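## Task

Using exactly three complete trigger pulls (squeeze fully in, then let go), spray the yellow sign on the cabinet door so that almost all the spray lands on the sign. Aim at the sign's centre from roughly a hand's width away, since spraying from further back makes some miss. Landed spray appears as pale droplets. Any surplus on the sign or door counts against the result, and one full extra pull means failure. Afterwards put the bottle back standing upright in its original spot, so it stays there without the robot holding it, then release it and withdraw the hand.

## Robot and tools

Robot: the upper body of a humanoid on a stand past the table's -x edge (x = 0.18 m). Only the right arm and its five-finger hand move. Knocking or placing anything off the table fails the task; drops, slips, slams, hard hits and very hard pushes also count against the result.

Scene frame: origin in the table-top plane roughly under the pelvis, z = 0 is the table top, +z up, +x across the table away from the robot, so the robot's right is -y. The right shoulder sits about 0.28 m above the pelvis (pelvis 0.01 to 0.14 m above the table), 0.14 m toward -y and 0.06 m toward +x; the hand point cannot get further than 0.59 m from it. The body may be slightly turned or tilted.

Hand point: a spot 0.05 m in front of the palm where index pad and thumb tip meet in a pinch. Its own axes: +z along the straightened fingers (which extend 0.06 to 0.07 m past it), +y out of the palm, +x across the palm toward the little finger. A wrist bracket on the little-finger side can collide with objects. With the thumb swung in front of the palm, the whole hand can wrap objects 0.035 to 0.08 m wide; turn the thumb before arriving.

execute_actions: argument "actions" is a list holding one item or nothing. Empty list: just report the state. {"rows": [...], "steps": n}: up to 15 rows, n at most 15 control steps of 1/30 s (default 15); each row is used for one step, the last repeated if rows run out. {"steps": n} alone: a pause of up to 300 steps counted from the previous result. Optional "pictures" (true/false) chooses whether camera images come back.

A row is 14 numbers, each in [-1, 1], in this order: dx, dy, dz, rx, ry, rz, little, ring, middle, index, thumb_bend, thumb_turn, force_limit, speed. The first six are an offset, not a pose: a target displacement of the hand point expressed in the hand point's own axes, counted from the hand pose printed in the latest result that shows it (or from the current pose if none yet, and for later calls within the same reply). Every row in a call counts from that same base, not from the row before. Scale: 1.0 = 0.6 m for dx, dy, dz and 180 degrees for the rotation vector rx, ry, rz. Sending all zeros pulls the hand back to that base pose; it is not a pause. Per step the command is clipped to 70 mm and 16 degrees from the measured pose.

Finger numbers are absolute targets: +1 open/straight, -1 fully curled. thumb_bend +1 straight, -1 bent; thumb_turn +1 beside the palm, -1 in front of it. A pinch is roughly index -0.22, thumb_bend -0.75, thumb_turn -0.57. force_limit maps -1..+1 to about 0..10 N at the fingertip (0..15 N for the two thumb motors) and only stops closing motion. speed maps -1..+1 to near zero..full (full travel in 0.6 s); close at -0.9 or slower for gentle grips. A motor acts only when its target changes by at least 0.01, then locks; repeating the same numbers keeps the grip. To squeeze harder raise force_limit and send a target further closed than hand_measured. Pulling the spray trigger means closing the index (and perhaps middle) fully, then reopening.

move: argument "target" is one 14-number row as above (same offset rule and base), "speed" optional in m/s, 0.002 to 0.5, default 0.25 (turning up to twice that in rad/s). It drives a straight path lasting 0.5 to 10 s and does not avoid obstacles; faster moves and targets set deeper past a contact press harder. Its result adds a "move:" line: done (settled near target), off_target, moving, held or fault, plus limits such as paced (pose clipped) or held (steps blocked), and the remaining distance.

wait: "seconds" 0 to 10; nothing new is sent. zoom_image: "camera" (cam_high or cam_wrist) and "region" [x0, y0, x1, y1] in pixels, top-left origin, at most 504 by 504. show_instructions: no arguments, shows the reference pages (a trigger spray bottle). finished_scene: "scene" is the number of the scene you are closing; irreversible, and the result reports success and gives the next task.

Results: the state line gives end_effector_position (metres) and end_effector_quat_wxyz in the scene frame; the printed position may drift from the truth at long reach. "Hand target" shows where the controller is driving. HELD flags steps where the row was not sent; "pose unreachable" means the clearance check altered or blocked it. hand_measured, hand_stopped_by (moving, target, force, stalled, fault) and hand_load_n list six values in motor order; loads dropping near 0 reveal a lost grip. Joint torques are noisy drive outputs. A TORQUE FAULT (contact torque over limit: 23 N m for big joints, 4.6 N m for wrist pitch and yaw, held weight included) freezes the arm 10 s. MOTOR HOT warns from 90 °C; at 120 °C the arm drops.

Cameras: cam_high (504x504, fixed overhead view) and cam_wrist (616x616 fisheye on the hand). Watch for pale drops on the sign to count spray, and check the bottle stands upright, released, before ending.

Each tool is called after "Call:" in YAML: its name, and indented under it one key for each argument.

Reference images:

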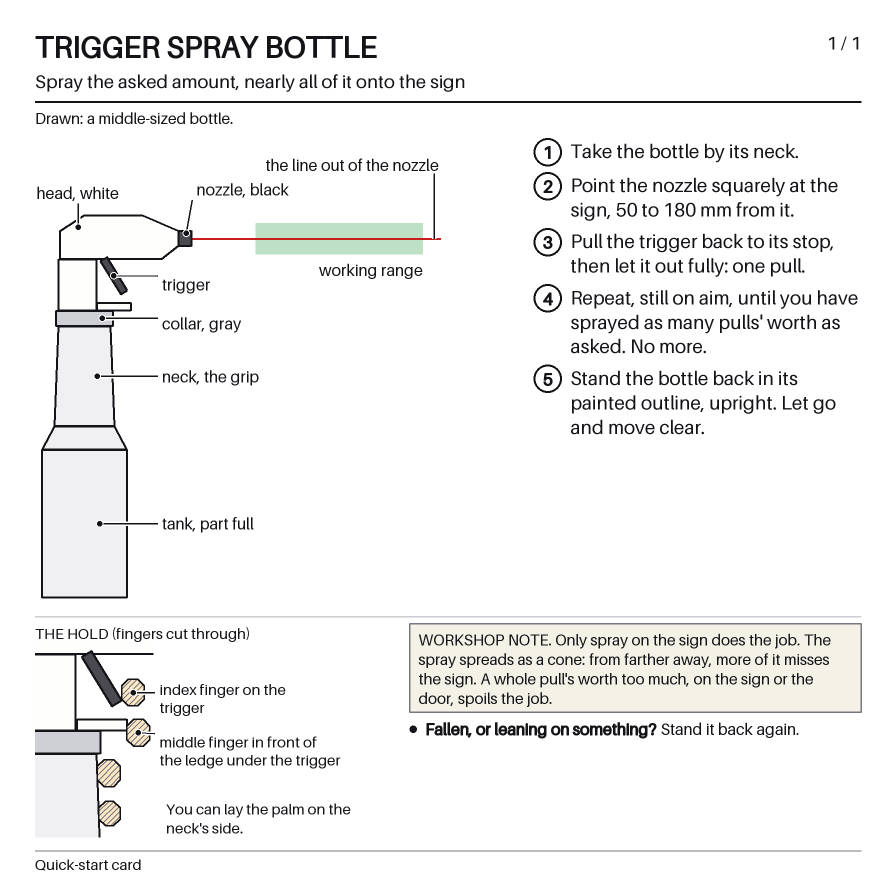

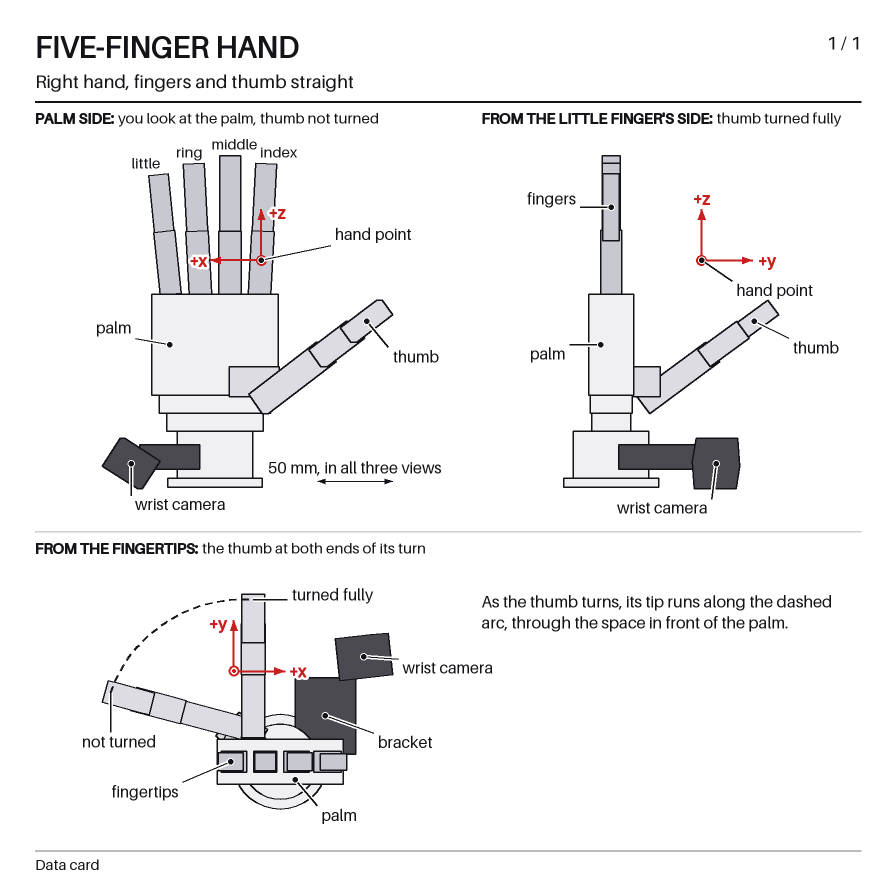

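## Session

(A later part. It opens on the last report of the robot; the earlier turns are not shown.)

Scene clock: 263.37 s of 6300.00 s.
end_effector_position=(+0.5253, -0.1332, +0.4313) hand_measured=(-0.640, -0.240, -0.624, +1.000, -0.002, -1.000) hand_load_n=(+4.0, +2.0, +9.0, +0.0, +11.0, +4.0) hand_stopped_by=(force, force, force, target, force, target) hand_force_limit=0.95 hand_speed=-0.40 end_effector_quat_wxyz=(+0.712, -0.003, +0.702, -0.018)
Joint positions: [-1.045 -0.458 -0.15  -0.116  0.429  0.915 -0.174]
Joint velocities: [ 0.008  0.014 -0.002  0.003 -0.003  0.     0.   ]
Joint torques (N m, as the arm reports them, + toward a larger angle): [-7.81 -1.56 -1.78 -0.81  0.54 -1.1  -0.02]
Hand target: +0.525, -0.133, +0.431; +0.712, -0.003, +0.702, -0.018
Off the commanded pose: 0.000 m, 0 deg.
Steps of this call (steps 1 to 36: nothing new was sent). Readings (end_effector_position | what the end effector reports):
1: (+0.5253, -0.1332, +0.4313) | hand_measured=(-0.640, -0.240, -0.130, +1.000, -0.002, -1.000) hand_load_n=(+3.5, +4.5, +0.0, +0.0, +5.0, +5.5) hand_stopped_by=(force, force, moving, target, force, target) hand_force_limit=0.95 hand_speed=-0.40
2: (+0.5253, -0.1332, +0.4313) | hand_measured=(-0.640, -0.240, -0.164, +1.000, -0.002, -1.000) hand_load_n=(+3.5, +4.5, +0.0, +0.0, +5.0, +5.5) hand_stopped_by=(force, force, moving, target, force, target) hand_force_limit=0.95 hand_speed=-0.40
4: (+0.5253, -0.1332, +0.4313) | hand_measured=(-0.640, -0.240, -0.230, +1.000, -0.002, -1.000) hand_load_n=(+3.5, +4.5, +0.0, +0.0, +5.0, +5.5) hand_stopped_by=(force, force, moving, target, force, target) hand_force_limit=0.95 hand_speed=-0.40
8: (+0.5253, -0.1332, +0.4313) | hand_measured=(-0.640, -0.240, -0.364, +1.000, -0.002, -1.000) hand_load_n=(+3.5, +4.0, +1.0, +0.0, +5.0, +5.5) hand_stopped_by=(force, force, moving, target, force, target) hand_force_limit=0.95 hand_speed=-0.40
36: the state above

Call:
execute_actions:
  actions:
    - {"rows": [[0, 0, 0, 0, 0, 0, -0.98, -0.98, -1, 1, -1, -1, 0.5, -0.8]], "steps": 15}
  pictures: false

Call:
execute_actions:
  actions:
    - {"rows": [[0, 0, 0, 0, 0, 0, -0.98, -0.98, 0.3, 1, -1, -1, 0.5, 0.2]], "steps": 15}
  pictures: false

Call:
execute_actions:
  actions:
    - {"steps": 18}
  pictures: true

Scene clock: 270.73 s of 6300.00 s.
end_effector_position=(+0.5253, -0.1327, +0.4312) hand_measured=(-0.660, -0.282, -0.624, +1.000, -0.002, -1.000) hand_load_n=(+2.5, +6.0, +8.5, +0.0, +11.0, +4.5) hand_stopped_by=(force, force, force, target, force, target) hand_force_limit=0.50 hand_speed=-0.80 end_effector_quat_wxyz=(+0.712, -0.003, +0.702, -0.017)
Joint positions: [-1.045 -0.458 -0.149 -0.116  0.43   0.915 -0.174]
Joint velocities: [-0.008  0.     0.    -0.005  0.     0.     0.   ]
Joint torques (N m, as the arm reports them, + toward a larger angle): [-7.75 -1.67 -1.76 -0.86  0.62 -1.09 -0.04]
Hand target: +0.525, -0.133, +0.431; +0.712, -0.003, +0.702, -0.018
Off the commanded pose: 0.001 m, 0 deg.
Steps of this call (steps 1 to 90: nothing new was sent; then 3.87 s passed at rest; steps 91 to 105: all 15 steps of this action). Readings (end_effector_position | what the end effector reports):
91: (+0.5253, -0.1332, +0.4313) | hand_measured=(-0.640, -0.240, -0.624, +1.000, -0.002, -1.000) hand_load_n=(+4.0, +2.0, +9.0, +0.0, +11.0, +4.0) hand_stopped_by=(moving, moving, force, target, force, target) hand_force_limit=0.50 hand_speed=-0.80
92: (+0.5253, -0.1332, +0.4313) | hand_measured=(-0.640, -0.240, -0.624, +1.000, -0.002, -1.000) hand_load_n=(+4.0, +2.0, +9.0, +0.0, +11.0, +4.0) hand_stopped_by=(moving, moving, force, target, force, target) hand_force_limit=0.50 hand_speed=-0.80
94: (+0.5253, -0.1332, +0.4313) | hand_measured=(-0.650, -0.250, -0.624, +1.000, -0.002, -1.000) hand_load_n=(+6.0, +4.0, +8.5, +0.0, +11.0, +4.0) hand_stopped_by=(moving, moving, force, target, force, target) hand_force_limit=0.50 hand_speed=-0.80
98: (+0.5253, -0.1326, +0.4312) | hand_measured=(-0.660, -0.282, -0.624, +1.000, -0.002, -1.000) hand_load_n=(+2.5, +6.0, +8.5, +0.0, +11.0, +5.0) hand_stopped_by=(force, force, force, target, force, target) hand_force_limit=0.50 hand_speed=-0.80
105: the state above

Scene clock: 271.23 s of 6300.00 s.
end_effector_position=(+0.5253, -0.1327, +0.4312) hand_measured=(-0.660, -0.282, +0.166, +1.000, -0.002, -1.000) hand_load_n=(+1.0, +7.0, +0.0, +0.0, +5.0, +4.5) hand_stopped_by=(force, force, moving, target, force, target) hand_force_limit=0.50 hand_speed=0.20 end_effector_quat_wxyz=(+0.712, -0.003, +0.702, -0.017)
Joint positions: [-1.045 -0.458 -0.149 -0.116  0.43   0.915 -0.174]
Joint velocities: [0.003 0.009 0.011 0.    0.    0.    0.   ]
Joint torques (N m, as the arm reports them, + toward a larger angle): [-7.77 -1.61 -1.92 -0.79  0.58 -1.08  0.  ]
Hand target: +0.525, -0.133, +0.431; +0.712, -0.003, +0.702, -0.017
Off the commanded pose: 0.000 m, 0 deg.
Steps of this call (steps 1 to 15: all 15 steps of this action). Readings (end_effector_position | what the end effector reports):
1: (+0.5253, -0.1327, +0.4312) | hand_measured=(-0.660, -0.282, -0.624, +1.000, -0.002, -1.000) hand_load_n=(+2.5, +6.0, +8.5, +0.0, +11.0, +4.5) hand_stopped_by=(force, force, moving, target, force, target) hand_force_limit=0.50 hand_speed=0.20
2: (+0.5253, -0.1327, +0.4312) | hand_measured=(-0.660, -0.282, -0.624, +1.000, -0.002, -1.000) hand_load_n=(+2.5, +5.5, +8.5, +0.0, +11.0, +4.5) hand_stopped_by=(force, force, moving, target, force, target) hand_force_limit=0.50 hand_speed=0.20
4: (+0.5253, -0.1327, +0.4312) | hand_measured=(-0.660, -0.282, -0.566, +1.000, -0.002, -1.000) hand_load_n=(+2.5, +6.0, -3.0, +0.0, +10.0, +5.0) hand_stopped_by=(force, force, moving, target, force, target) hand_force_limit=0.50 hand_speed=0.20
8: (+0.5253, -0.1327, +0.4312) | hand_measured=(-0.660, -0.282, -0.300, +1.000, -0.002, -1.000) hand_load_n=(+1.0, +7.0, +0.0, +0.0, +5.0, +4.5) hand_stopped_by=(force, force, moving, target, force, target) hand_force_limit=0.50 hand_speed=0.20
15: the state above

Scene clock: 271.83 s of 6300.00 s.
end_effector_position=(+0.5253, -0.1327, +0.4312) hand_measured=(-0.660, -0.282, +0.300, +1.000, -0.002, -1.000) hand_load_n=(+1.0, +7.0, +0.0, +0.0, +5.0, +4.5) hand_stopped_by=(force, force, target, target, force, target) hand_force_limit=0.50 hand_speed=0.20 end_effector_quat_wxyz=(+0.712, -0.003, +0.702, -0.017)
Joint positions: [-1.045 -0.458 -0.149 -0.116  0.43   0.915 -0.174]
Joint velocities: [-0.006 -0.008 -0.011 -0.009  0.     0.     0.   ]
Joint torques (N m, as the arm reports them, + toward a larger angle): [-7.68 -1.68 -1.87 -0.79  0.54 -1.09  0.  ]
Hand target: +0.525, -0.133, +0.431; +0.712, -0.003, +0.702, -0.017
Off the commanded pose: 0.000 m, 0 deg.
Steps of this call (steps 1 to 18: nothing new was sent). Readings (end_effector_position | what the end effector reports):
1: (+0.5253, -0.1327, +0.4312) | hand_measured=(-0.660, -0.282, +0.234, +1.000, -0.002, -1.000) hand_load_n=(+1.0, +7.0, +0.0, +0.0, +5.0, +4.5) hand_stopped_by=(force, force, moving, target, force, target) hand_force_limit=0.50 hand_speed=0.20
2: (+0.5253, -0.1327, +0.4312) | hand_measured=(-0.660, -0.282, +0.294, +1.000, -0.002, -1.000) hand_load_n=(+1.0, +7.0, +0.0, +0.0, +5.0, +4.5) hand_stopped_by=(force, force, moving, target, force, target) hand_force_limit=0.50 hand_speed=0.20
4: (+0.5253, -0.1327, +0.4312) | hand_measured=(-0.660, -0.282, +0.300, +1.000, -0.002, -1.000) hand_load_n=(+1.0, +7.0, +0.0, +0.0, +5.0, +4.5) hand_stopped_by=(force, force, moving, target, force, target) hand_force_limit=0.50 hand_speed=0.20
8: (+0.5253, -0.1327, +0.4312) | hand_measured=(-0.660, -0.282, +0.300, +1.000, -0.002, -1.000) hand_load_n=(+1.0, +7.0, +0.0, +0.0, +5.0, +4.5) hand_stopped_by=(force, force, target, target, force, target) hand_force_limit=0.50 hand_speed=0.20
18: the state above
camera_calibration (this result's frames):
cam_wrist: T_world_to_cam=[[0.177921, 0.984025, -0.00631069, 0.0388597], [-0.528825, 0.101021, 0.842697, -0.0705687], [0.829872, -0.146596, 0.538351, -0.568785], [0, 0, 0, 1]] pos_world=[0.427787, -0.114492, 0.365919]

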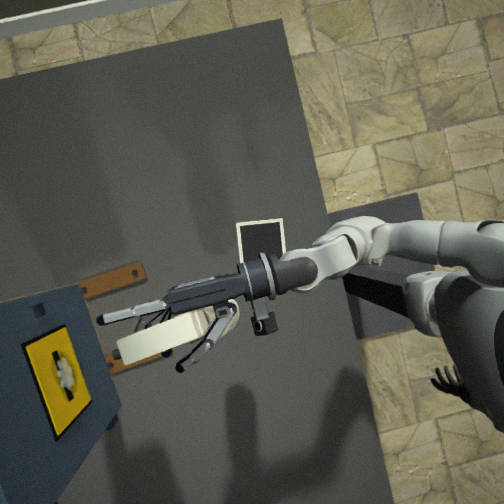

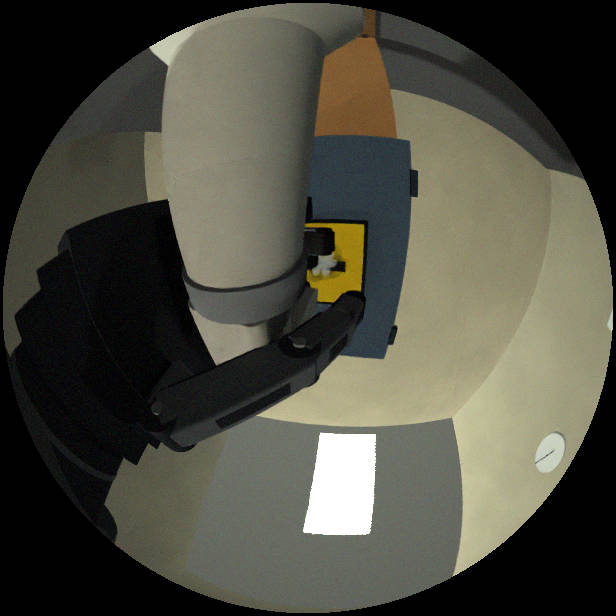

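Call:
execute_actions:
  actions:
    - {"rows": [[0, 0, 0, 0, 0, 0, -0.98, -0.98, -1, 1, -1, -1, 0.95, -0.4]], "steps": 15}
  pictures: false

Call:
execute_actions:
  actions:
    - {"steps": 36}
  pictures: true

Scene clock: 284.67 s of 6300.00 s.
end_effector_position=(+0.5253, -0.1327, +0.4312) hand_measured=(-0.660, -0.282, -0.096, +1.000, -0.002, -1.000) hand_load_n=(+1.0, +7.0, +0.0, +0.0, +5.0, +4.5) hand_stopped_by=(force, force, moving, target, force, target) hand_force_limit=0.95 hand_speed=-0.40 end_effector_quat_wxyz=(+0.712, -0.003, +0.702, -0.017)
Joint positions: [-1.045 -0.458 -0.149 -0.116  0.43   0.915 -0.174]
Joint velocities: [ 0.002 -0.002 -0.002  0.006 -0.006  0.     0.   ]
Joint torques (N m, as the arm reports them, + toward a larger angle): [-7.69 -1.58 -1.83 -0.72  0.53 -1.09 -0.01]
Hand target: +0.525, -0.133, +0.431; +0.712, -0.003, +0.702, -0.017
Off the commanded pose: 0.000 m, 0 deg.
Steps of this call (steps 1 to 90: nothing new was sent; then 9.33 s passed at rest; steps 91 to 105: all 15 steps of this action). Readings (end_effector_position | what the end effector reports):
91: (+0.5253, -0.1327, +0.4312) | hand_measured=(-0.660, -0.282, +0.300, +1.000, -0.002, -1.000) hand_load_n=(+1.0, +7.0, +0.0, +0.0, +5.0, +4.5) hand_stopped_by=(force, force, moving, target, force, target) hand_force_limit=0.95 hand_speed=-0.40
92: (+0.5253, -0.1327, +0.4312) | hand_measured=(-0.660, -0.282, +0.300, +1.000, -0.002, -1.000) hand_load_n=(+1.0, +7.0, +0.0, +0.0, +5.0, +4.5) hand_stopped_by=(force, force, moving, target, force, target) hand_force_limit=0.95 hand_speed=-0.40
94: (+0.5253, -0.1327, +0.4312) | hand_measured=(-0.660, -0.282, +0.270, +1.000, -0.002, -1.000) hand_load_n=(+1.0, +7.0, +0.0, +0.0, +5.0, +4.5) hand_stopped_by=(force, force, moving, target, force, target) hand_force_limit=0.95 hand_speed=-0.40
98: (+0.5253, -0.1327, +0.4312) | hand_measured=(-0.660, -0.282, +0.136, +1.000, -0.002, -1.000) hand_load_n=(+1.0, +7.0, +0.0, +0.0, +5.0, +4.5) hand_stopped_by=(force, force, moving, target, force, target) hand_force_limit=0.95 hand_speed=-0.40
105: the state above

Scene clock: 285.87 s of 6300.00 s.
end_effector_position=(+0.5253, -0.1327, +0.4312) hand_measured=(-0.660, -0.282, -0.626, +1.000, -0.002, -1.000) hand_load_n=(+1.5, +6.5, +8.0, +0.0, +11.0, +4.0) hand_stopped_by=(force, force, force, target, force, target) hand_force_limit=0.95 hand_speed=-0.40 end_effector_quat_wxyz=(+0.712, -0.003, +0.702, -0.017)
Joint positions: [-1.045 -0.458 -0.149 -0.116  0.43   0.915 -0.174]
Joint velocities: [-0.011  0.002  0.     0.003  0.     0.     0.   ]
Joint torques (N m, as the arm reports them, + toward a larger angle): [-7.75 -1.64 -1.8  -0.73  0.59 -1.07 -0.02]
Hand target: +0.525, -0.133, +0.431; +0.712, -0.003, +0.702, -0.017
Off the commanded pose: 0.000 m, 0 deg.
Steps of this call (steps 1 to 36: nothing new was sent). Readings (end_effector_position | what the end effector reports):
1: (+0.5253, -0.1327, +0.4312) | hand_measured=(-0.660, -0.282, -0.130, +1.000, -0.002, -1.000) hand_load_n=(+1.0, +7.0, +0.0, +0.0, +5.0, +4.5) hand_stopped_by=(force, force, moving, target, force, target) hand_force_limit=0.95 hand_speed=-0.40
2: (+0.5253, -0.1327, +0.4312) | hand_measured=(-0.660, -0.282, -0.164, +1.000, -0.002, -1.000) hand_load_n=(+1.0, +7.0, +0.0, +0.0, +5.0, +4.5) hand_stopped_by=(force, force, moving, target, force, target) hand_force_limit=0.95 hand_speed=-0.40
4: (+0.5253, -0.1327, +0.4312) | hand_measured=(-0.660, -0.282, -0.230, +1.000, -0.002, -1.000) hand_load_n=(+1.0, +7.0, +0.0, +0.0, +5.0, +4.5) hand_stopped_by=(force, force, moving, target, force, target) hand_force_limit=0.95 hand_speed=-0.40
8: (+0.5253, -0.1327, +0.4312) | hand_measured=(-0.660, -0.282, -0.364, +1.000, -0.002, -1.000) hand_load_n=(+1.0, +7.0, +1.0, +0.0, +5.0, +4.5) hand_stopped_by=(force, force, moving, target, force, target) hand_force_limit=0.95 hand_speed=-0.40
36: the state above
camera_calibration (this result's frames):
cam_wrist: T_world_to_cam=[[0.177921, 0.984025, -0.00631038, 0.0388596], [-0.528826, 0.101021, 0.842697, -0.0705686], [0.829872, -0.146596, 0.538351, -0.568786], [0, 0, 0, 1]] pos_world=[0.427787, -0.114492, 0.36592]

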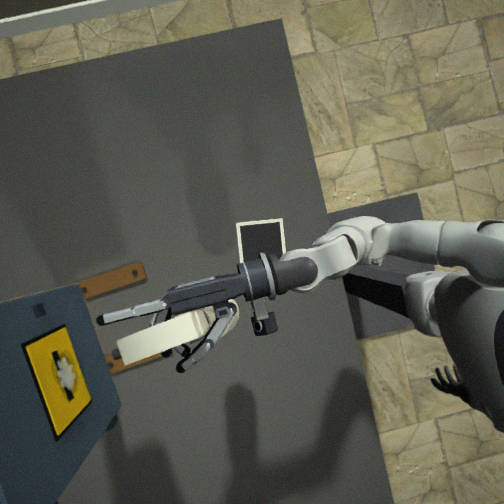

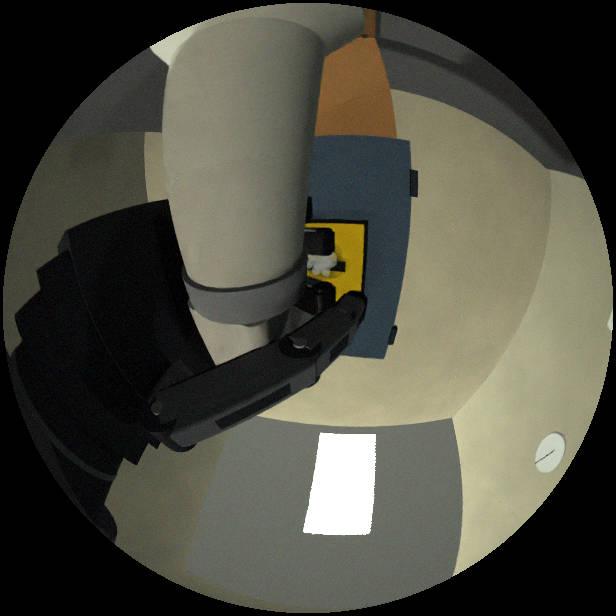

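Call:
move:
  target: [0.282, -0.1192, -0.2438, 0.033, 0, 0, -1, -0.98, -1, 1, -1, -1, 0.4, -0.8]
  speed: 0.2

Scene clock: 297.37 s of 6300.00 s.
end_effector_position=(+0.3846, -0.1883, +0.2560) hand_measured=(-0.678, -0.282, -0.626, +1.000, -0.002, -1.000) hand_load_n=(+7.0, +4.5, +8.0, +0.0, +11.0, +4.5) hand_stopped_by=(force, force, force, target, force, target) hand_force_limit=0.40 hand_speed=-0.80 end_effector_quat_wxyz=(+0.709, +0.028, +0.704, -0.027)
Joint positions: [ 0.031 -0.248 -0.227 -0.339  0.302  0.099  0.084]
Joint velocities: [-0.008 -0.006 -0.003 -0.014  0.005  0.     0.   ]
Joint torques (N m, as the arm reports them, + toward a larger angle): [-2.48 -1.22 -1.65 -1.33  0.71 -1.1   0.07]
Hand target: +0.385, -0.188, +0.256; +0.709, +0.027, +0.704, -0.027
Off the commanded pose: 0.019 m, 3 deg.
After step 90, 6.77 s passed at rest.
move: off_target
camera_calibration (this result's frames):
cam_wrist: T_world_to_cam=[[0.235262, 0.971712, 0.0206753, 0.0862112], [-0.517278, 0.107172, 0.849081, 0.0034742], [0.822846, -0.210451, 0.527858, -0.372525], [0, 0, 0, 1]] pos_world=[0.288046, -0.162543, 0.191908]

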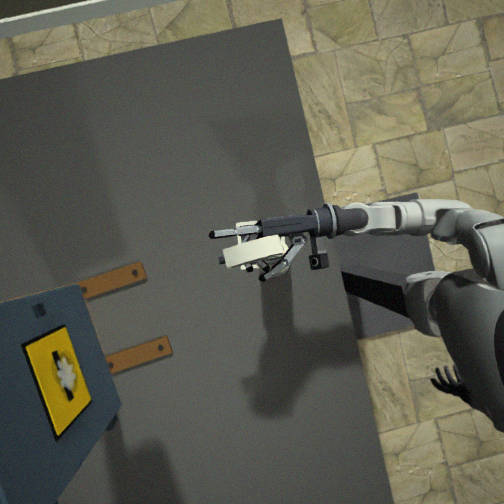

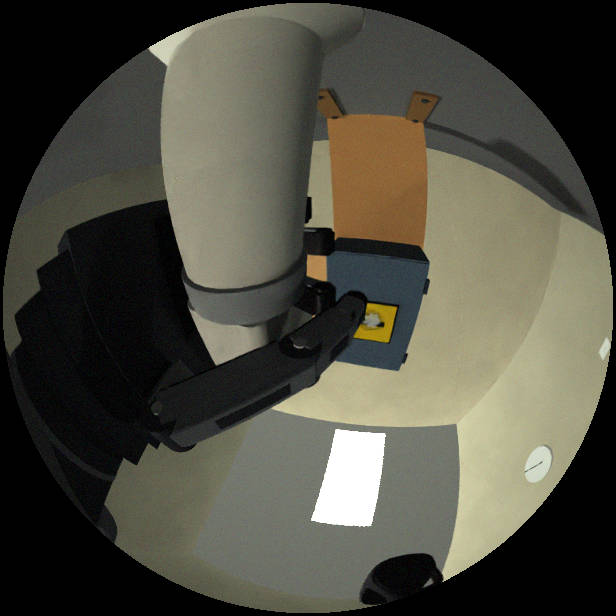

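Call:
move:
  target: [-0.003, -0.04, 0.003, 0.014, 0, 0, -1, -0.98, -1, 1, -1, -1, 0.4, -0.8]
  speed: 0.08

Call:
zoom_image:
  camera: "cam_high"
  region: [190, 180, 350, 300]

Scene clock: 303.37 s of 6300.00 s.
end_effector_position=(+0.3841, -0.2123, +0.2572) hand_measured=(-0.678, -0.282, -0.626, +1.000, -0.002, -1.000) hand_load_n=(+7.0, +4.5, +8.0, +0.0, +11.0, +4.5) hand_stopped_by=(force, force, force, target, force, target) hand_force_limit=0.40 hand_speed=-0.80 end_effector_quat_wxyz=(+0.708, +0.043, +0.704, -0.045)
Joint positions: [ 0.031 -0.269 -0.291 -0.315  0.332  0.099  0.095]
Joint velocities: [-0.006  0.014  0.006 -0.003  0.003  0.     0.003]
Joint torques (N m, as the arm reports them, + toward a larger angle): [-2.58 -1.4  -1.87 -1.35  0.9  -0.98  0.12]
Hand target: +0.385, -0.212, +0.257; +0.708, +0.044, +0.704, -0.043
Off the commanded pose: 0.001 m, 0 deg.
After step 90, 2.27 s passed at rest.
move: done
camera_calibration (this result's frames):
cam_wrist: T_world_to_cam=[[0.279876, 0.959873, 0.0176979, 0.0908096], [-0.510984, 0.133334, 0.849186, 0.00782032], [0.812751, -0.24671, 0.527797, -0.381661], [0, 0, 0, 1]] pos_world=[0.288776, -0.182368, 0.193192]

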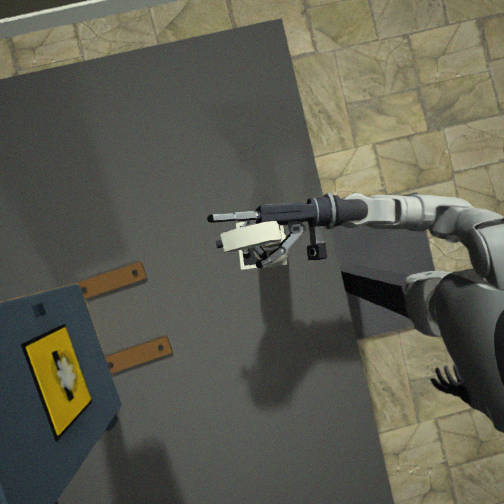

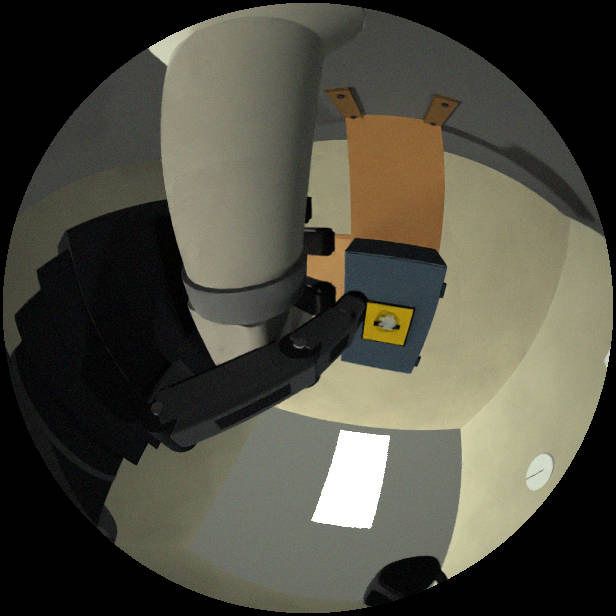

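Region (190, 180, 350, 300) of cam_high's 504x504 image, scaled by 3.150, with more detail than that image has; it fills the top 378 rows of this view, and the rest is white.

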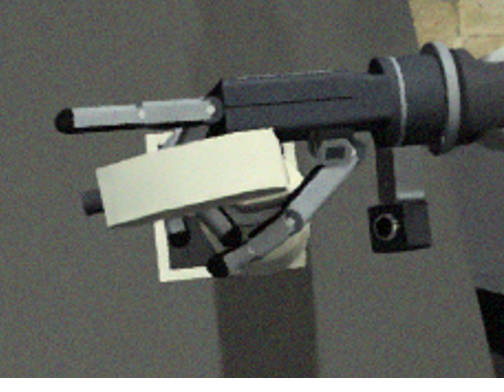

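Call:
move:
  target: [0, 0.02, 0, 0, -0.025, -0.06, -1, -0.98, -1, 1, -1, -1, 0.4, -0.8]
  speed: 0.08

Call:
zoom_image:
  camera: "cam_high"
  region: [190, 180, 350, 300]

Scene clock: 317.17 s of 6300.00 s.
end_effector_position=(+0.3853, -0.2017, +0.2577) hand_measured=(-0.678, -0.282, -0.626, +1.000, -0.002, -1.000) hand_load_n=(+7.0, +4.5, +8.0, +0.0, +11.0, +4.5) hand_stopped_by=(force, force, force, target, force, target) hand_force_limit=0.40 hand_speed=-0.80 end_effector_quat_wxyz=(+0.728, -0.023, +0.676, -0.113)
Joint positions: [ 0.022 -0.269 -0.251 -0.266  0.142 -0.042  0.07 ]
Joint velocities: [ 0.008  0.006 -0.009  0.     0.003  0.     0.   ]
Joint torques (N m, as the arm reports them, + toward a larger angle): [-2.84 -1.44 -1.63 -1.13  0.42 -1.13 -0.31]
Hand target: +0.386, -0.201, +0.258; +0.728, -0.024, +0.676, -0.114
Off the commanded pose: 0.001 m, 0 deg.
After step 90, 9.23 s passed at rest.
move: done
camera_calibration (this result's frames):
cam_wrist: T_world_to_cam=[[0.287779, 0.945677, -0.151254, 0.117911], [-0.554716, 0.293339, 0.778616, 0.0738919], [0.780688, -0.140166, 0.608999, -0.367296], [0, 0, 0, 1]] pos_world=[0.2938, -0.184664, 0.183984]

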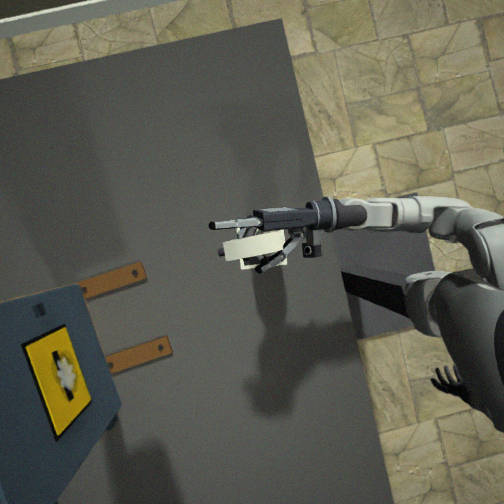

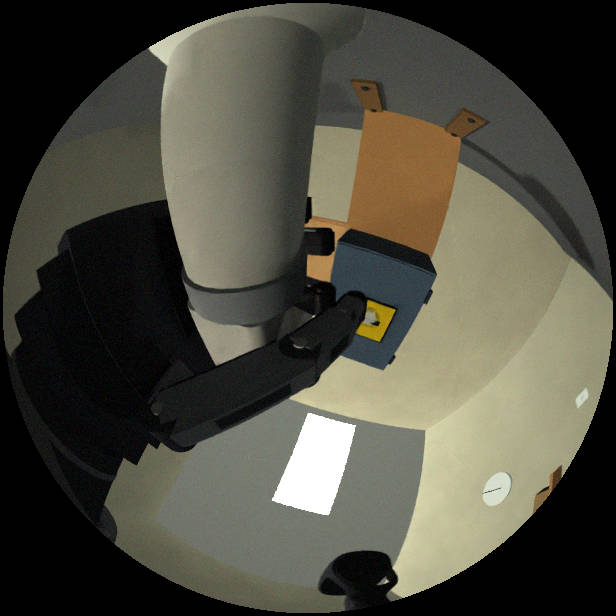

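Region (190, 180, 350, 300) of cam_high's 504x504 image, scaled by 3.150, with more detail than that image has; it fills the top 378 rows of this view, and the rest is white.

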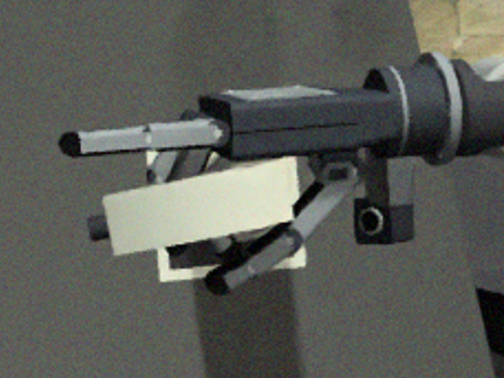

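Call:
move:
  target: [0.014, 0.003, 0, 0, 0, 0.015, -1, -0.98, -1, 1, -1, -1, 0.4, -0.8]
  speed: 0.03

Scene clock: 327.57 s of 6300.00 s.
end_effector_position=(+0.3860, -0.2025, +0.2488) hand_measured=(-0.678, -0.282, -0.626, +1.000, -0.002, -1.000) hand_load_n=(+7.0, +4.5, +8.0, +0.0, +11.0, +4.5) hand_stopped_by=(force, force, force, target, force, target) hand_force_limit=0.40 hand_speed=-0.80 end_effector_quat_wxyz=(+0.729, -0.009, +0.677, -0.099)
Joint positions: [ 0.01  -0.245 -0.25  -0.191  0.156 -0.105  0.086]
Joint velocities: [ 0.    -0.011  0.    -0.005 -0.006 -0.006  0.003]
Joint torques (N m, as the arm reports them, + toward a larger angle): [-2.66 -1.16 -1.45 -1.31  0.89 -1.16 -0.06]
Hand target: +0.386, -0.201, +0.249; +0.730, -0.007, +0.676, -0.095
Off the commanded pose: 0.001 m, 0 deg.
After step 90, 6.40 s passed at rest.
move: done
camera_calibration (this result's frames):
cam_wrist: T_world_to_cam=[[0.286955, 0.951217, -0.113329, 0.109111], [-0.557212, 0.261974, 0.787963, 0.073789], [0.779212, -0.162962, 0.605204, -0.36566], [0, 0, 0, 1]] pos_world=[0.294733, -0.182707, 0.175521]

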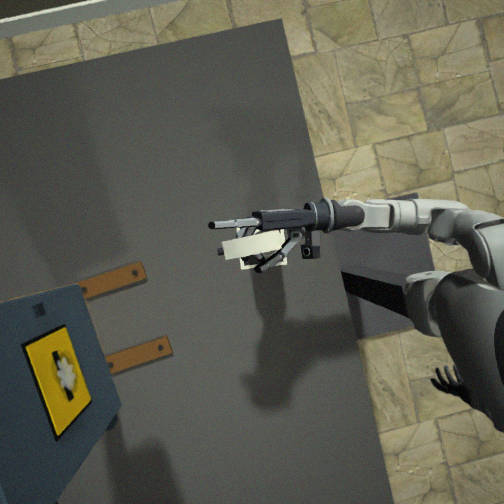

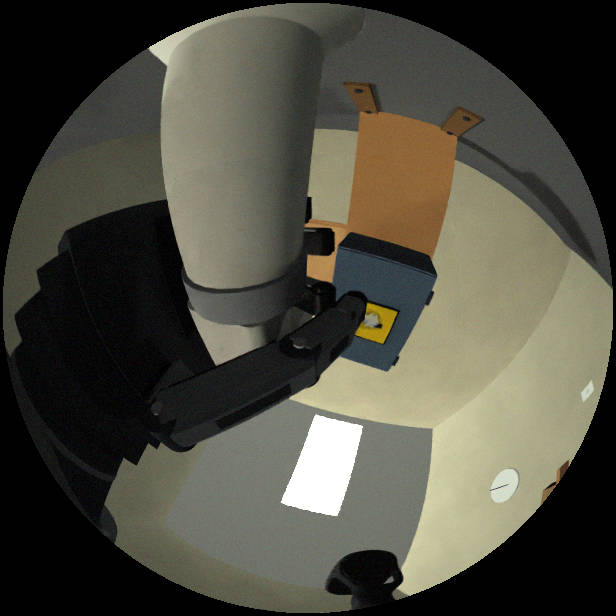

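Call:
move:
  target: [0.008, 0, 0, 0, 0, 0, -1, -0.98, -1, 1, -1, -1, 0.4, -0.8]
  speed: 0.015

Scene clock: 331.03 s of 6300.00 s.
end_effector_position=(+0.3861, -0.2039, +0.2473) hand_measured=(-0.678, -0.282, -0.626, +1.000, -0.002, -1.000) hand_load_n=(+6.0, +4.5, +8.0, +0.0, +11.0, +5.0) hand_stopped_by=(force, force, force, target, force, target) hand_force_limit=0.40 hand_speed=-0.80 end_effector_quat_wxyz=(+0.732, -0.008, +0.674, -0.100)
Joint positions: [ 0.005 -0.245 -0.249 -0.16   0.156 -0.14   0.086]
Joint velocities: [ 0.003  0.003  0.     0.     0.002 -0.002  0.   ]
Joint torques (N m, as the arm reports them, + toward a larger angle): [-1.92 -1.2  -1.16 -0.48  0.6  -0.67 -0.04]
Hand target: +0.386, -0.203, +0.244; +0.729, -0.009, +0.677, -0.099
Off the commanded pose: 0.003 m, 1 deg.
move: done
camera_calibration (this result's frames):
cam_wrist: T_world_to_cam=[[0.289973, 0.950506, -0.111596, 0.108552], [-0.563858, 0.263897, 0.782574, 0.0796635], [0.773292, -0.164001, 0.612473, -0.36473], [0, 0, 0, 1]] pos_world=[0.295485, -0.184018, 0.173159]

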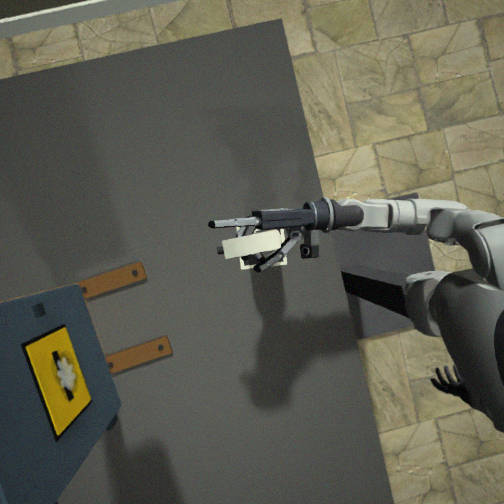

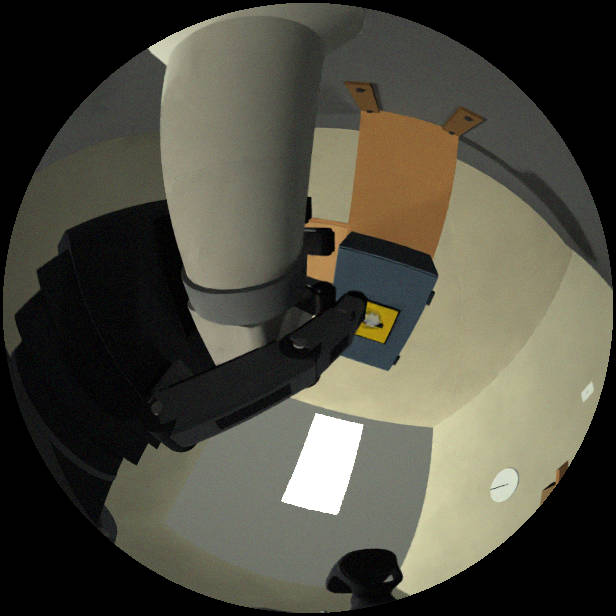

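Contact made. Releasing the fingers.

Call:
execute_actions:
  actions:
    - {"rows": [[0, 0, 0, 0, 0, 0, 1, 1, 1, 1, 1, -1, 0.4, -0.3]], "steps": 15}
  pictures: false

Call:
wait:
  seconds: 1.3

Scene clock: 334.00 s of 6300.00 s.
end_effector_position=(+0.3860, -0.2037, +0.2482) hand_measured=(-0.216, +0.180, -0.164, +1.000, +0.284, -1.000) hand_load_n=(+0.0, +0.0, +0.0, +0.0, +0.0, +0.0) hand_stopped_by=(moving, moving, moving, target, moving, target) hand_force_limit=0.40 hand_speed=-0.30 end_effector_quat_wxyz=(+0.733, -0.008, +0.673, -0.100)
Joint positions: [ 0.004 -0.245 -0.25  -0.161  0.156 -0.142  0.086]
Joint velocities: [ 0.006 -0.003  0.005  0.003  0.     0.     0.   ]
Joint torques (N m, as the arm reports them, + toward a larger angle): [-1.93 -1.13 -1.47 -0.92  0.66 -0.68 -0.13]
Hand target: +0.386, -0.204, +0.247; +0.732, -0.008, +0.674, -0.100
Off the commanded pose: 0.001 m, 0 deg.
Steps of this call (steps 1 to 74: nothing new was sent; steps 75 to 89: all 15 steps of this action). Readings (end_effector_position | what the end effector reports):
75: (+0.3861, -0.2039, +0.2473) | hand_measured=(-0.678, -0.282, -0.626, +1.000, -0.002, -1.000) hand_load_n=(+6.0, +4.5, +8.0, +0.0, +11.0, +5.0) hand_stopped_by=(moving, moving, moving, target, moving, target) hand_force_limit=0.40 hand_speed=-0.30
76: (+0.3861, -0.2039, +0.2473) | hand_measured=(-0.678, -0.282, -0.626, +1.000, -0.002, -1.000) hand_load_n=(+6.0, +4.5, +8.0, +0.0, +11.0, +5.0) hand_stopped_by=(moving, moving, moving, target, moving, target) hand_force_limit=0.40 hand_speed=-0.30
78: (+0.3860, -0.2041, +0.2469) | hand_measured=(-0.644, -0.246, -0.592, +1.000, +0.018, -1.000) hand_load_n=(+0.0, +0.0, -3.0, +0.0, +7.5, +4.0) hand_stopped_by=(moving, moving, moving, target, moving, target) hand_force_limit=0.40 hand_speed=-0.30
82: (+0.3859, -0.2038, +0.2479) | hand_measured=(-0.488, -0.092, -0.436, +1.000, +0.112, -1.000) hand_load_n=(+0.0, +0.0, +0.5, +0.0, +0.5, +0.0) hand_stopped_by=(moving, moving, moving, target, moving, target) hand_force_limit=0.40 hand_speed=-0.30
89: the state above

Scene clock: 335.30 s of 6300.00 s.
end_effector_position=(+0.3860, -0.2038, +0.2482) hand_measured=(+1.000, +1.000, +1.000, +1.000, +1.000, -1.000) hand_load_n=(+0.0, +0.0, +0.0, +0.0, +0.0, +0.0) hand_stopped_by=(target, target, target, target, target, target) hand_force_limit=0.40 hand_speed=-0.30 end_effector_quat_wxyz=(+0.733, -0.008, +0.673, -0.100)
Joint positions: [ 0.004 -0.245 -0.25  -0.161  0.156 -0.142  0.086]
Joint velocities: [ 0.002 -0.005  0.005  0.003 -0.015  0.     0.   ]
Joint torques (N m, as the arm reports them, + toward a larger angle): [-1.88 -1.19 -1.4  -0.94  0.65 -0.68 -0.12]
Hand target: +0.386, -0.204, +0.247; +0.732, -0.008, +0.674, -0.100
Off the commanded pose: 0.001 m, 0 deg.
Steps of this call (steps 1 to 39: nothing new was sent). Readings (end_effector_position | what the end effector reports):
1: (+0.3860, -0.2037, +0.2482) | hand_measured=(-0.178, +0.220, -0.124, +1.000, +0.308, -1.000) hand_load_n=(+0.0, +0.0, +0.0, +0.0, +0.0, +0.0) hand_stopped_by=(moving, moving, moving, target, moving, target) hand_force_limit=0.40 hand_speed=-0.30
2: (+0.3860, -0.2037, +0.2482) | hand_measured=(-0.138, +0.258, -0.086, +1.000, +0.334, -1.000) hand_load_n=(+0.0, +0.0, +0.0, +0.0, +0.0, +0.0) hand_stopped_by=(moving, moving, moving, target, moving, target) hand_force_limit=0.40 hand_speed=-0.30
4: (+0.3860, -0.2037, +0.2482) | hand_measured=(-0.060, +0.336, -0.008, +1.000, +0.382, -1.000) hand_load_n=(+0.0, +0.0, +0.0, +0.0, +0.0, +0.0) hand_stopped_by=(moving, moving, moving, target, moving, target) hand_force_limit=0.40 hand_speed=-0.30
8: (+0.3860, -0.2037, +0.2482) | hand_measured=(+0.094, +0.492, +0.148, +1.000, +0.480, -1.000) hand_load_n=(+0.0, +0.0, +0.0, +0.0, +0.0, +0.0) hand_stopped_by=(moving, moving, moving, target, moving, target) hand_force_limit=0.40 hand_speed=-0.30
39: the state above
camera_calibration (this result's frames):
cam_wrist: T_world_to_cam=[[0.289977, 0.950545, -0.111259, 0.108432], [-0.566516, 0.264186, 0.780555, 0.0804354], [0.771345, -0.163313, 0.615106, -0.364987], [0, 0, 0, 1]] pos_world=[0.295656, -0.183927, 0.173786]

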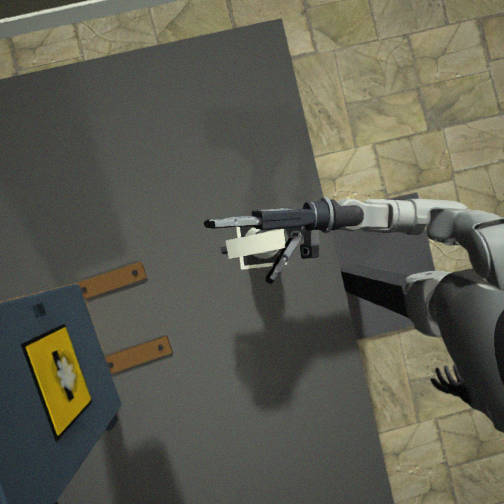

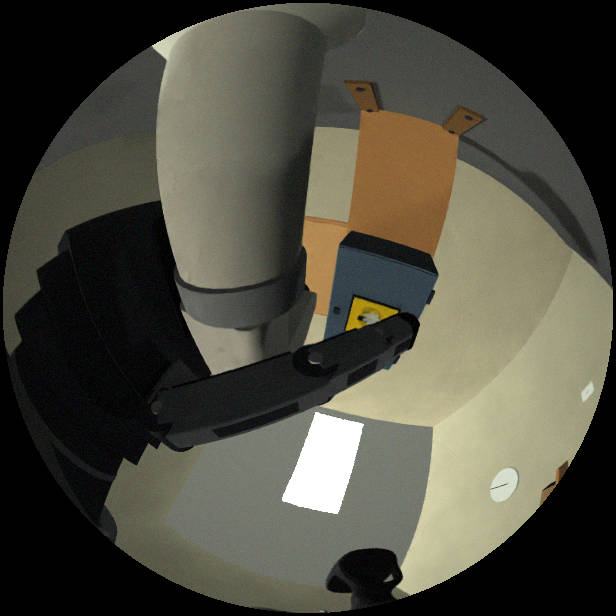

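Now back away: backward along the fingers, with a slight move away from the neck.

Call:
move:
  target: [0, -0.012, -0.12, 0, 0, 0, 1, 1, 1, 1, 1, -1, 0.4, -0.3]
  speed: 0.08

Call:
move:
  target: [0, -0.2, 0, 0, 0, 0, 1, 1, 1, 1, 1, -1, 0.4, -0.3]
  speed: 0.2

Call:
zoom_image:
  camera: "cam_high"
  region: [190, 180, 350, 300]

Scene clock: 340.60 s of 6300.00 s.
end_effector_position=(+0.3145, -0.1989, +0.2387) hand_measured=(+1.000, +1.000, +1.000, +1.000, +1.000, -1.000) hand_load_n=(+0.0, +0.0, +0.0, +0.0, +0.0, +0.0) hand_stopped_by=(target, target, target, target, target, target) hand_force_limit=0.40 hand_speed=-0.30 end_effector_quat_wxyz=(+0.731, -0.006, +0.675, -0.095)
Joint positions: [ 0.336 -0.169 -0.25  -0.283  0.194 -0.343  0.154]
Joint velocities: [ 0.015  0.008 -0.005  0.002  0.003 -0.001  0.   ]
Joint torques (N m, as the arm reports them, + toward a larger angle): [ 0.11 -0.69 -1.41 -0.97  0.78 -0.83 -0.03]
Hand target: +0.314, -0.198, +0.240; +0.733, -0.005, +0.674, -0.092
Off the commanded pose: 0.005 m, 1 deg.
After step 90, 1.07 s passed at rest.
move: off_target
camera_calibration (this result's frames):
cam_wrist: T_world_to_cam=[[0.284406, 0.9532, -0.102578, 0.123684], [-0.56313, 0.25269, 0.786786, 0.0412111], [0.775885, -0.166002, 0.608642, -0.303625], [0, 0, 0, 1]] pos_world=[0.223609, -0.178712, 0.165062]

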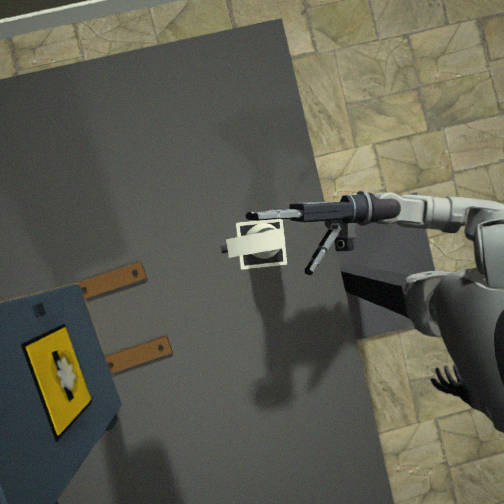

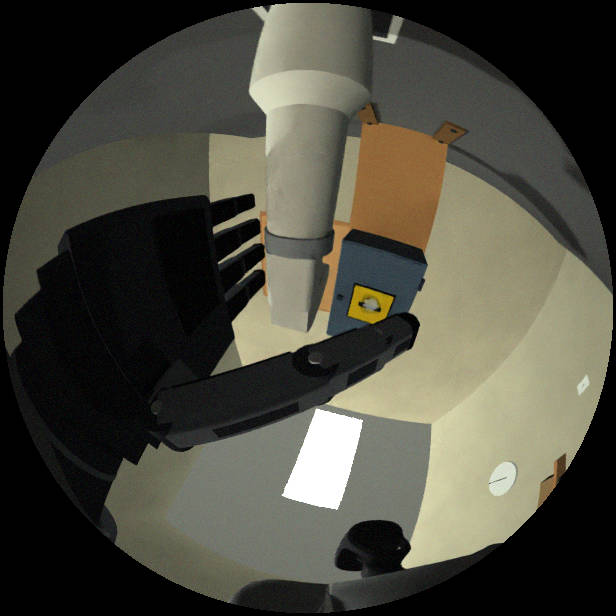

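Scene clock: 341.63 s of 6300.00 s.
end_effector_position=(+0.2972, -0.3182, +0.2523) hand_measured=(+1.000, +1.000, +1.000, +1.000, +1.000, -1.000) hand_load_n=(+0.0, +0.0, +0.0, +0.0, +0.0, +0.0) hand_stopped_by=(target, target, target, target, target, target) hand_force_limit=0.40 hand_speed=-0.30 end_effector_quat_wxyz=(+0.726, -0.006, +0.681, -0.095)
Joint positions: [ 0.265 -0.495 -0.561  0.126  0.625 -0.407  0.525]
Joint velocities: [-0.011  0.005 -0.009  0.     0.003  0.     0.009]
Joint torques (N m, as the arm reports them, + toward a larger angle): [-0.04 -2.4  -2.57 -0.27  1.   -0.73  0.  ]
Hand target: +0.297, -0.318, +0.253; +0.728, -0.005, +0.679, -0.094
Off the commanded pose: 0.004 m, 1 deg.
move: off_target
camera_calibration (this result's frames):
cam_wrist: T_world_to_cam=[[0.285531, 0.952496, -0.10594, 0.243964], [-0.551538, 0.253717, 0.794628, 0.0458088], [0.783759, -0.168461, 0.597782, -0.318677], [0, 0, 0, 1]] pos_world=[0.205372, -0.297681, 0.179944]

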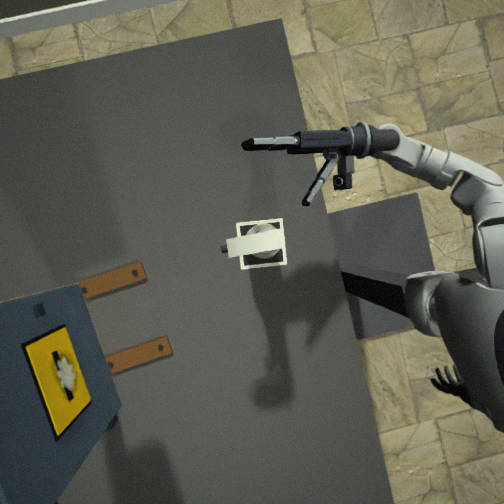

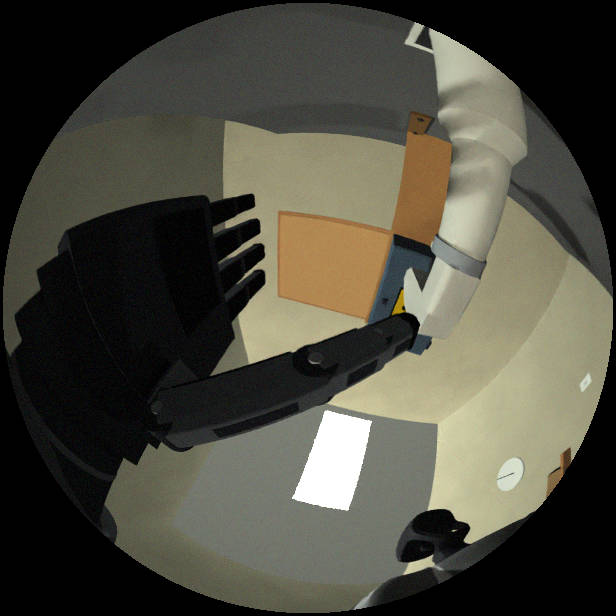

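Region (190, 180, 350, 300) of cam_high's 504x504 image, scaled by 3.150, with more detail than that image has; it fills the top 378 rows of this view, and the rest is white.

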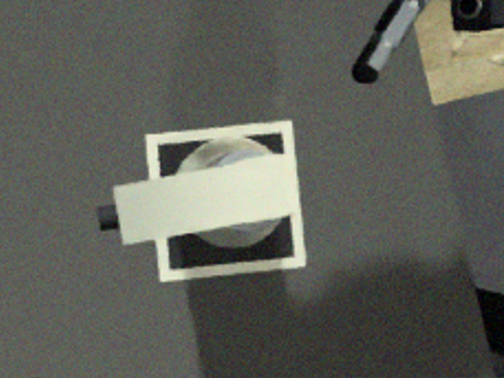

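The bottle is back upright inside its outline.

Call:
finished_scene:
  scene: 1

The scene is finished: the task was done.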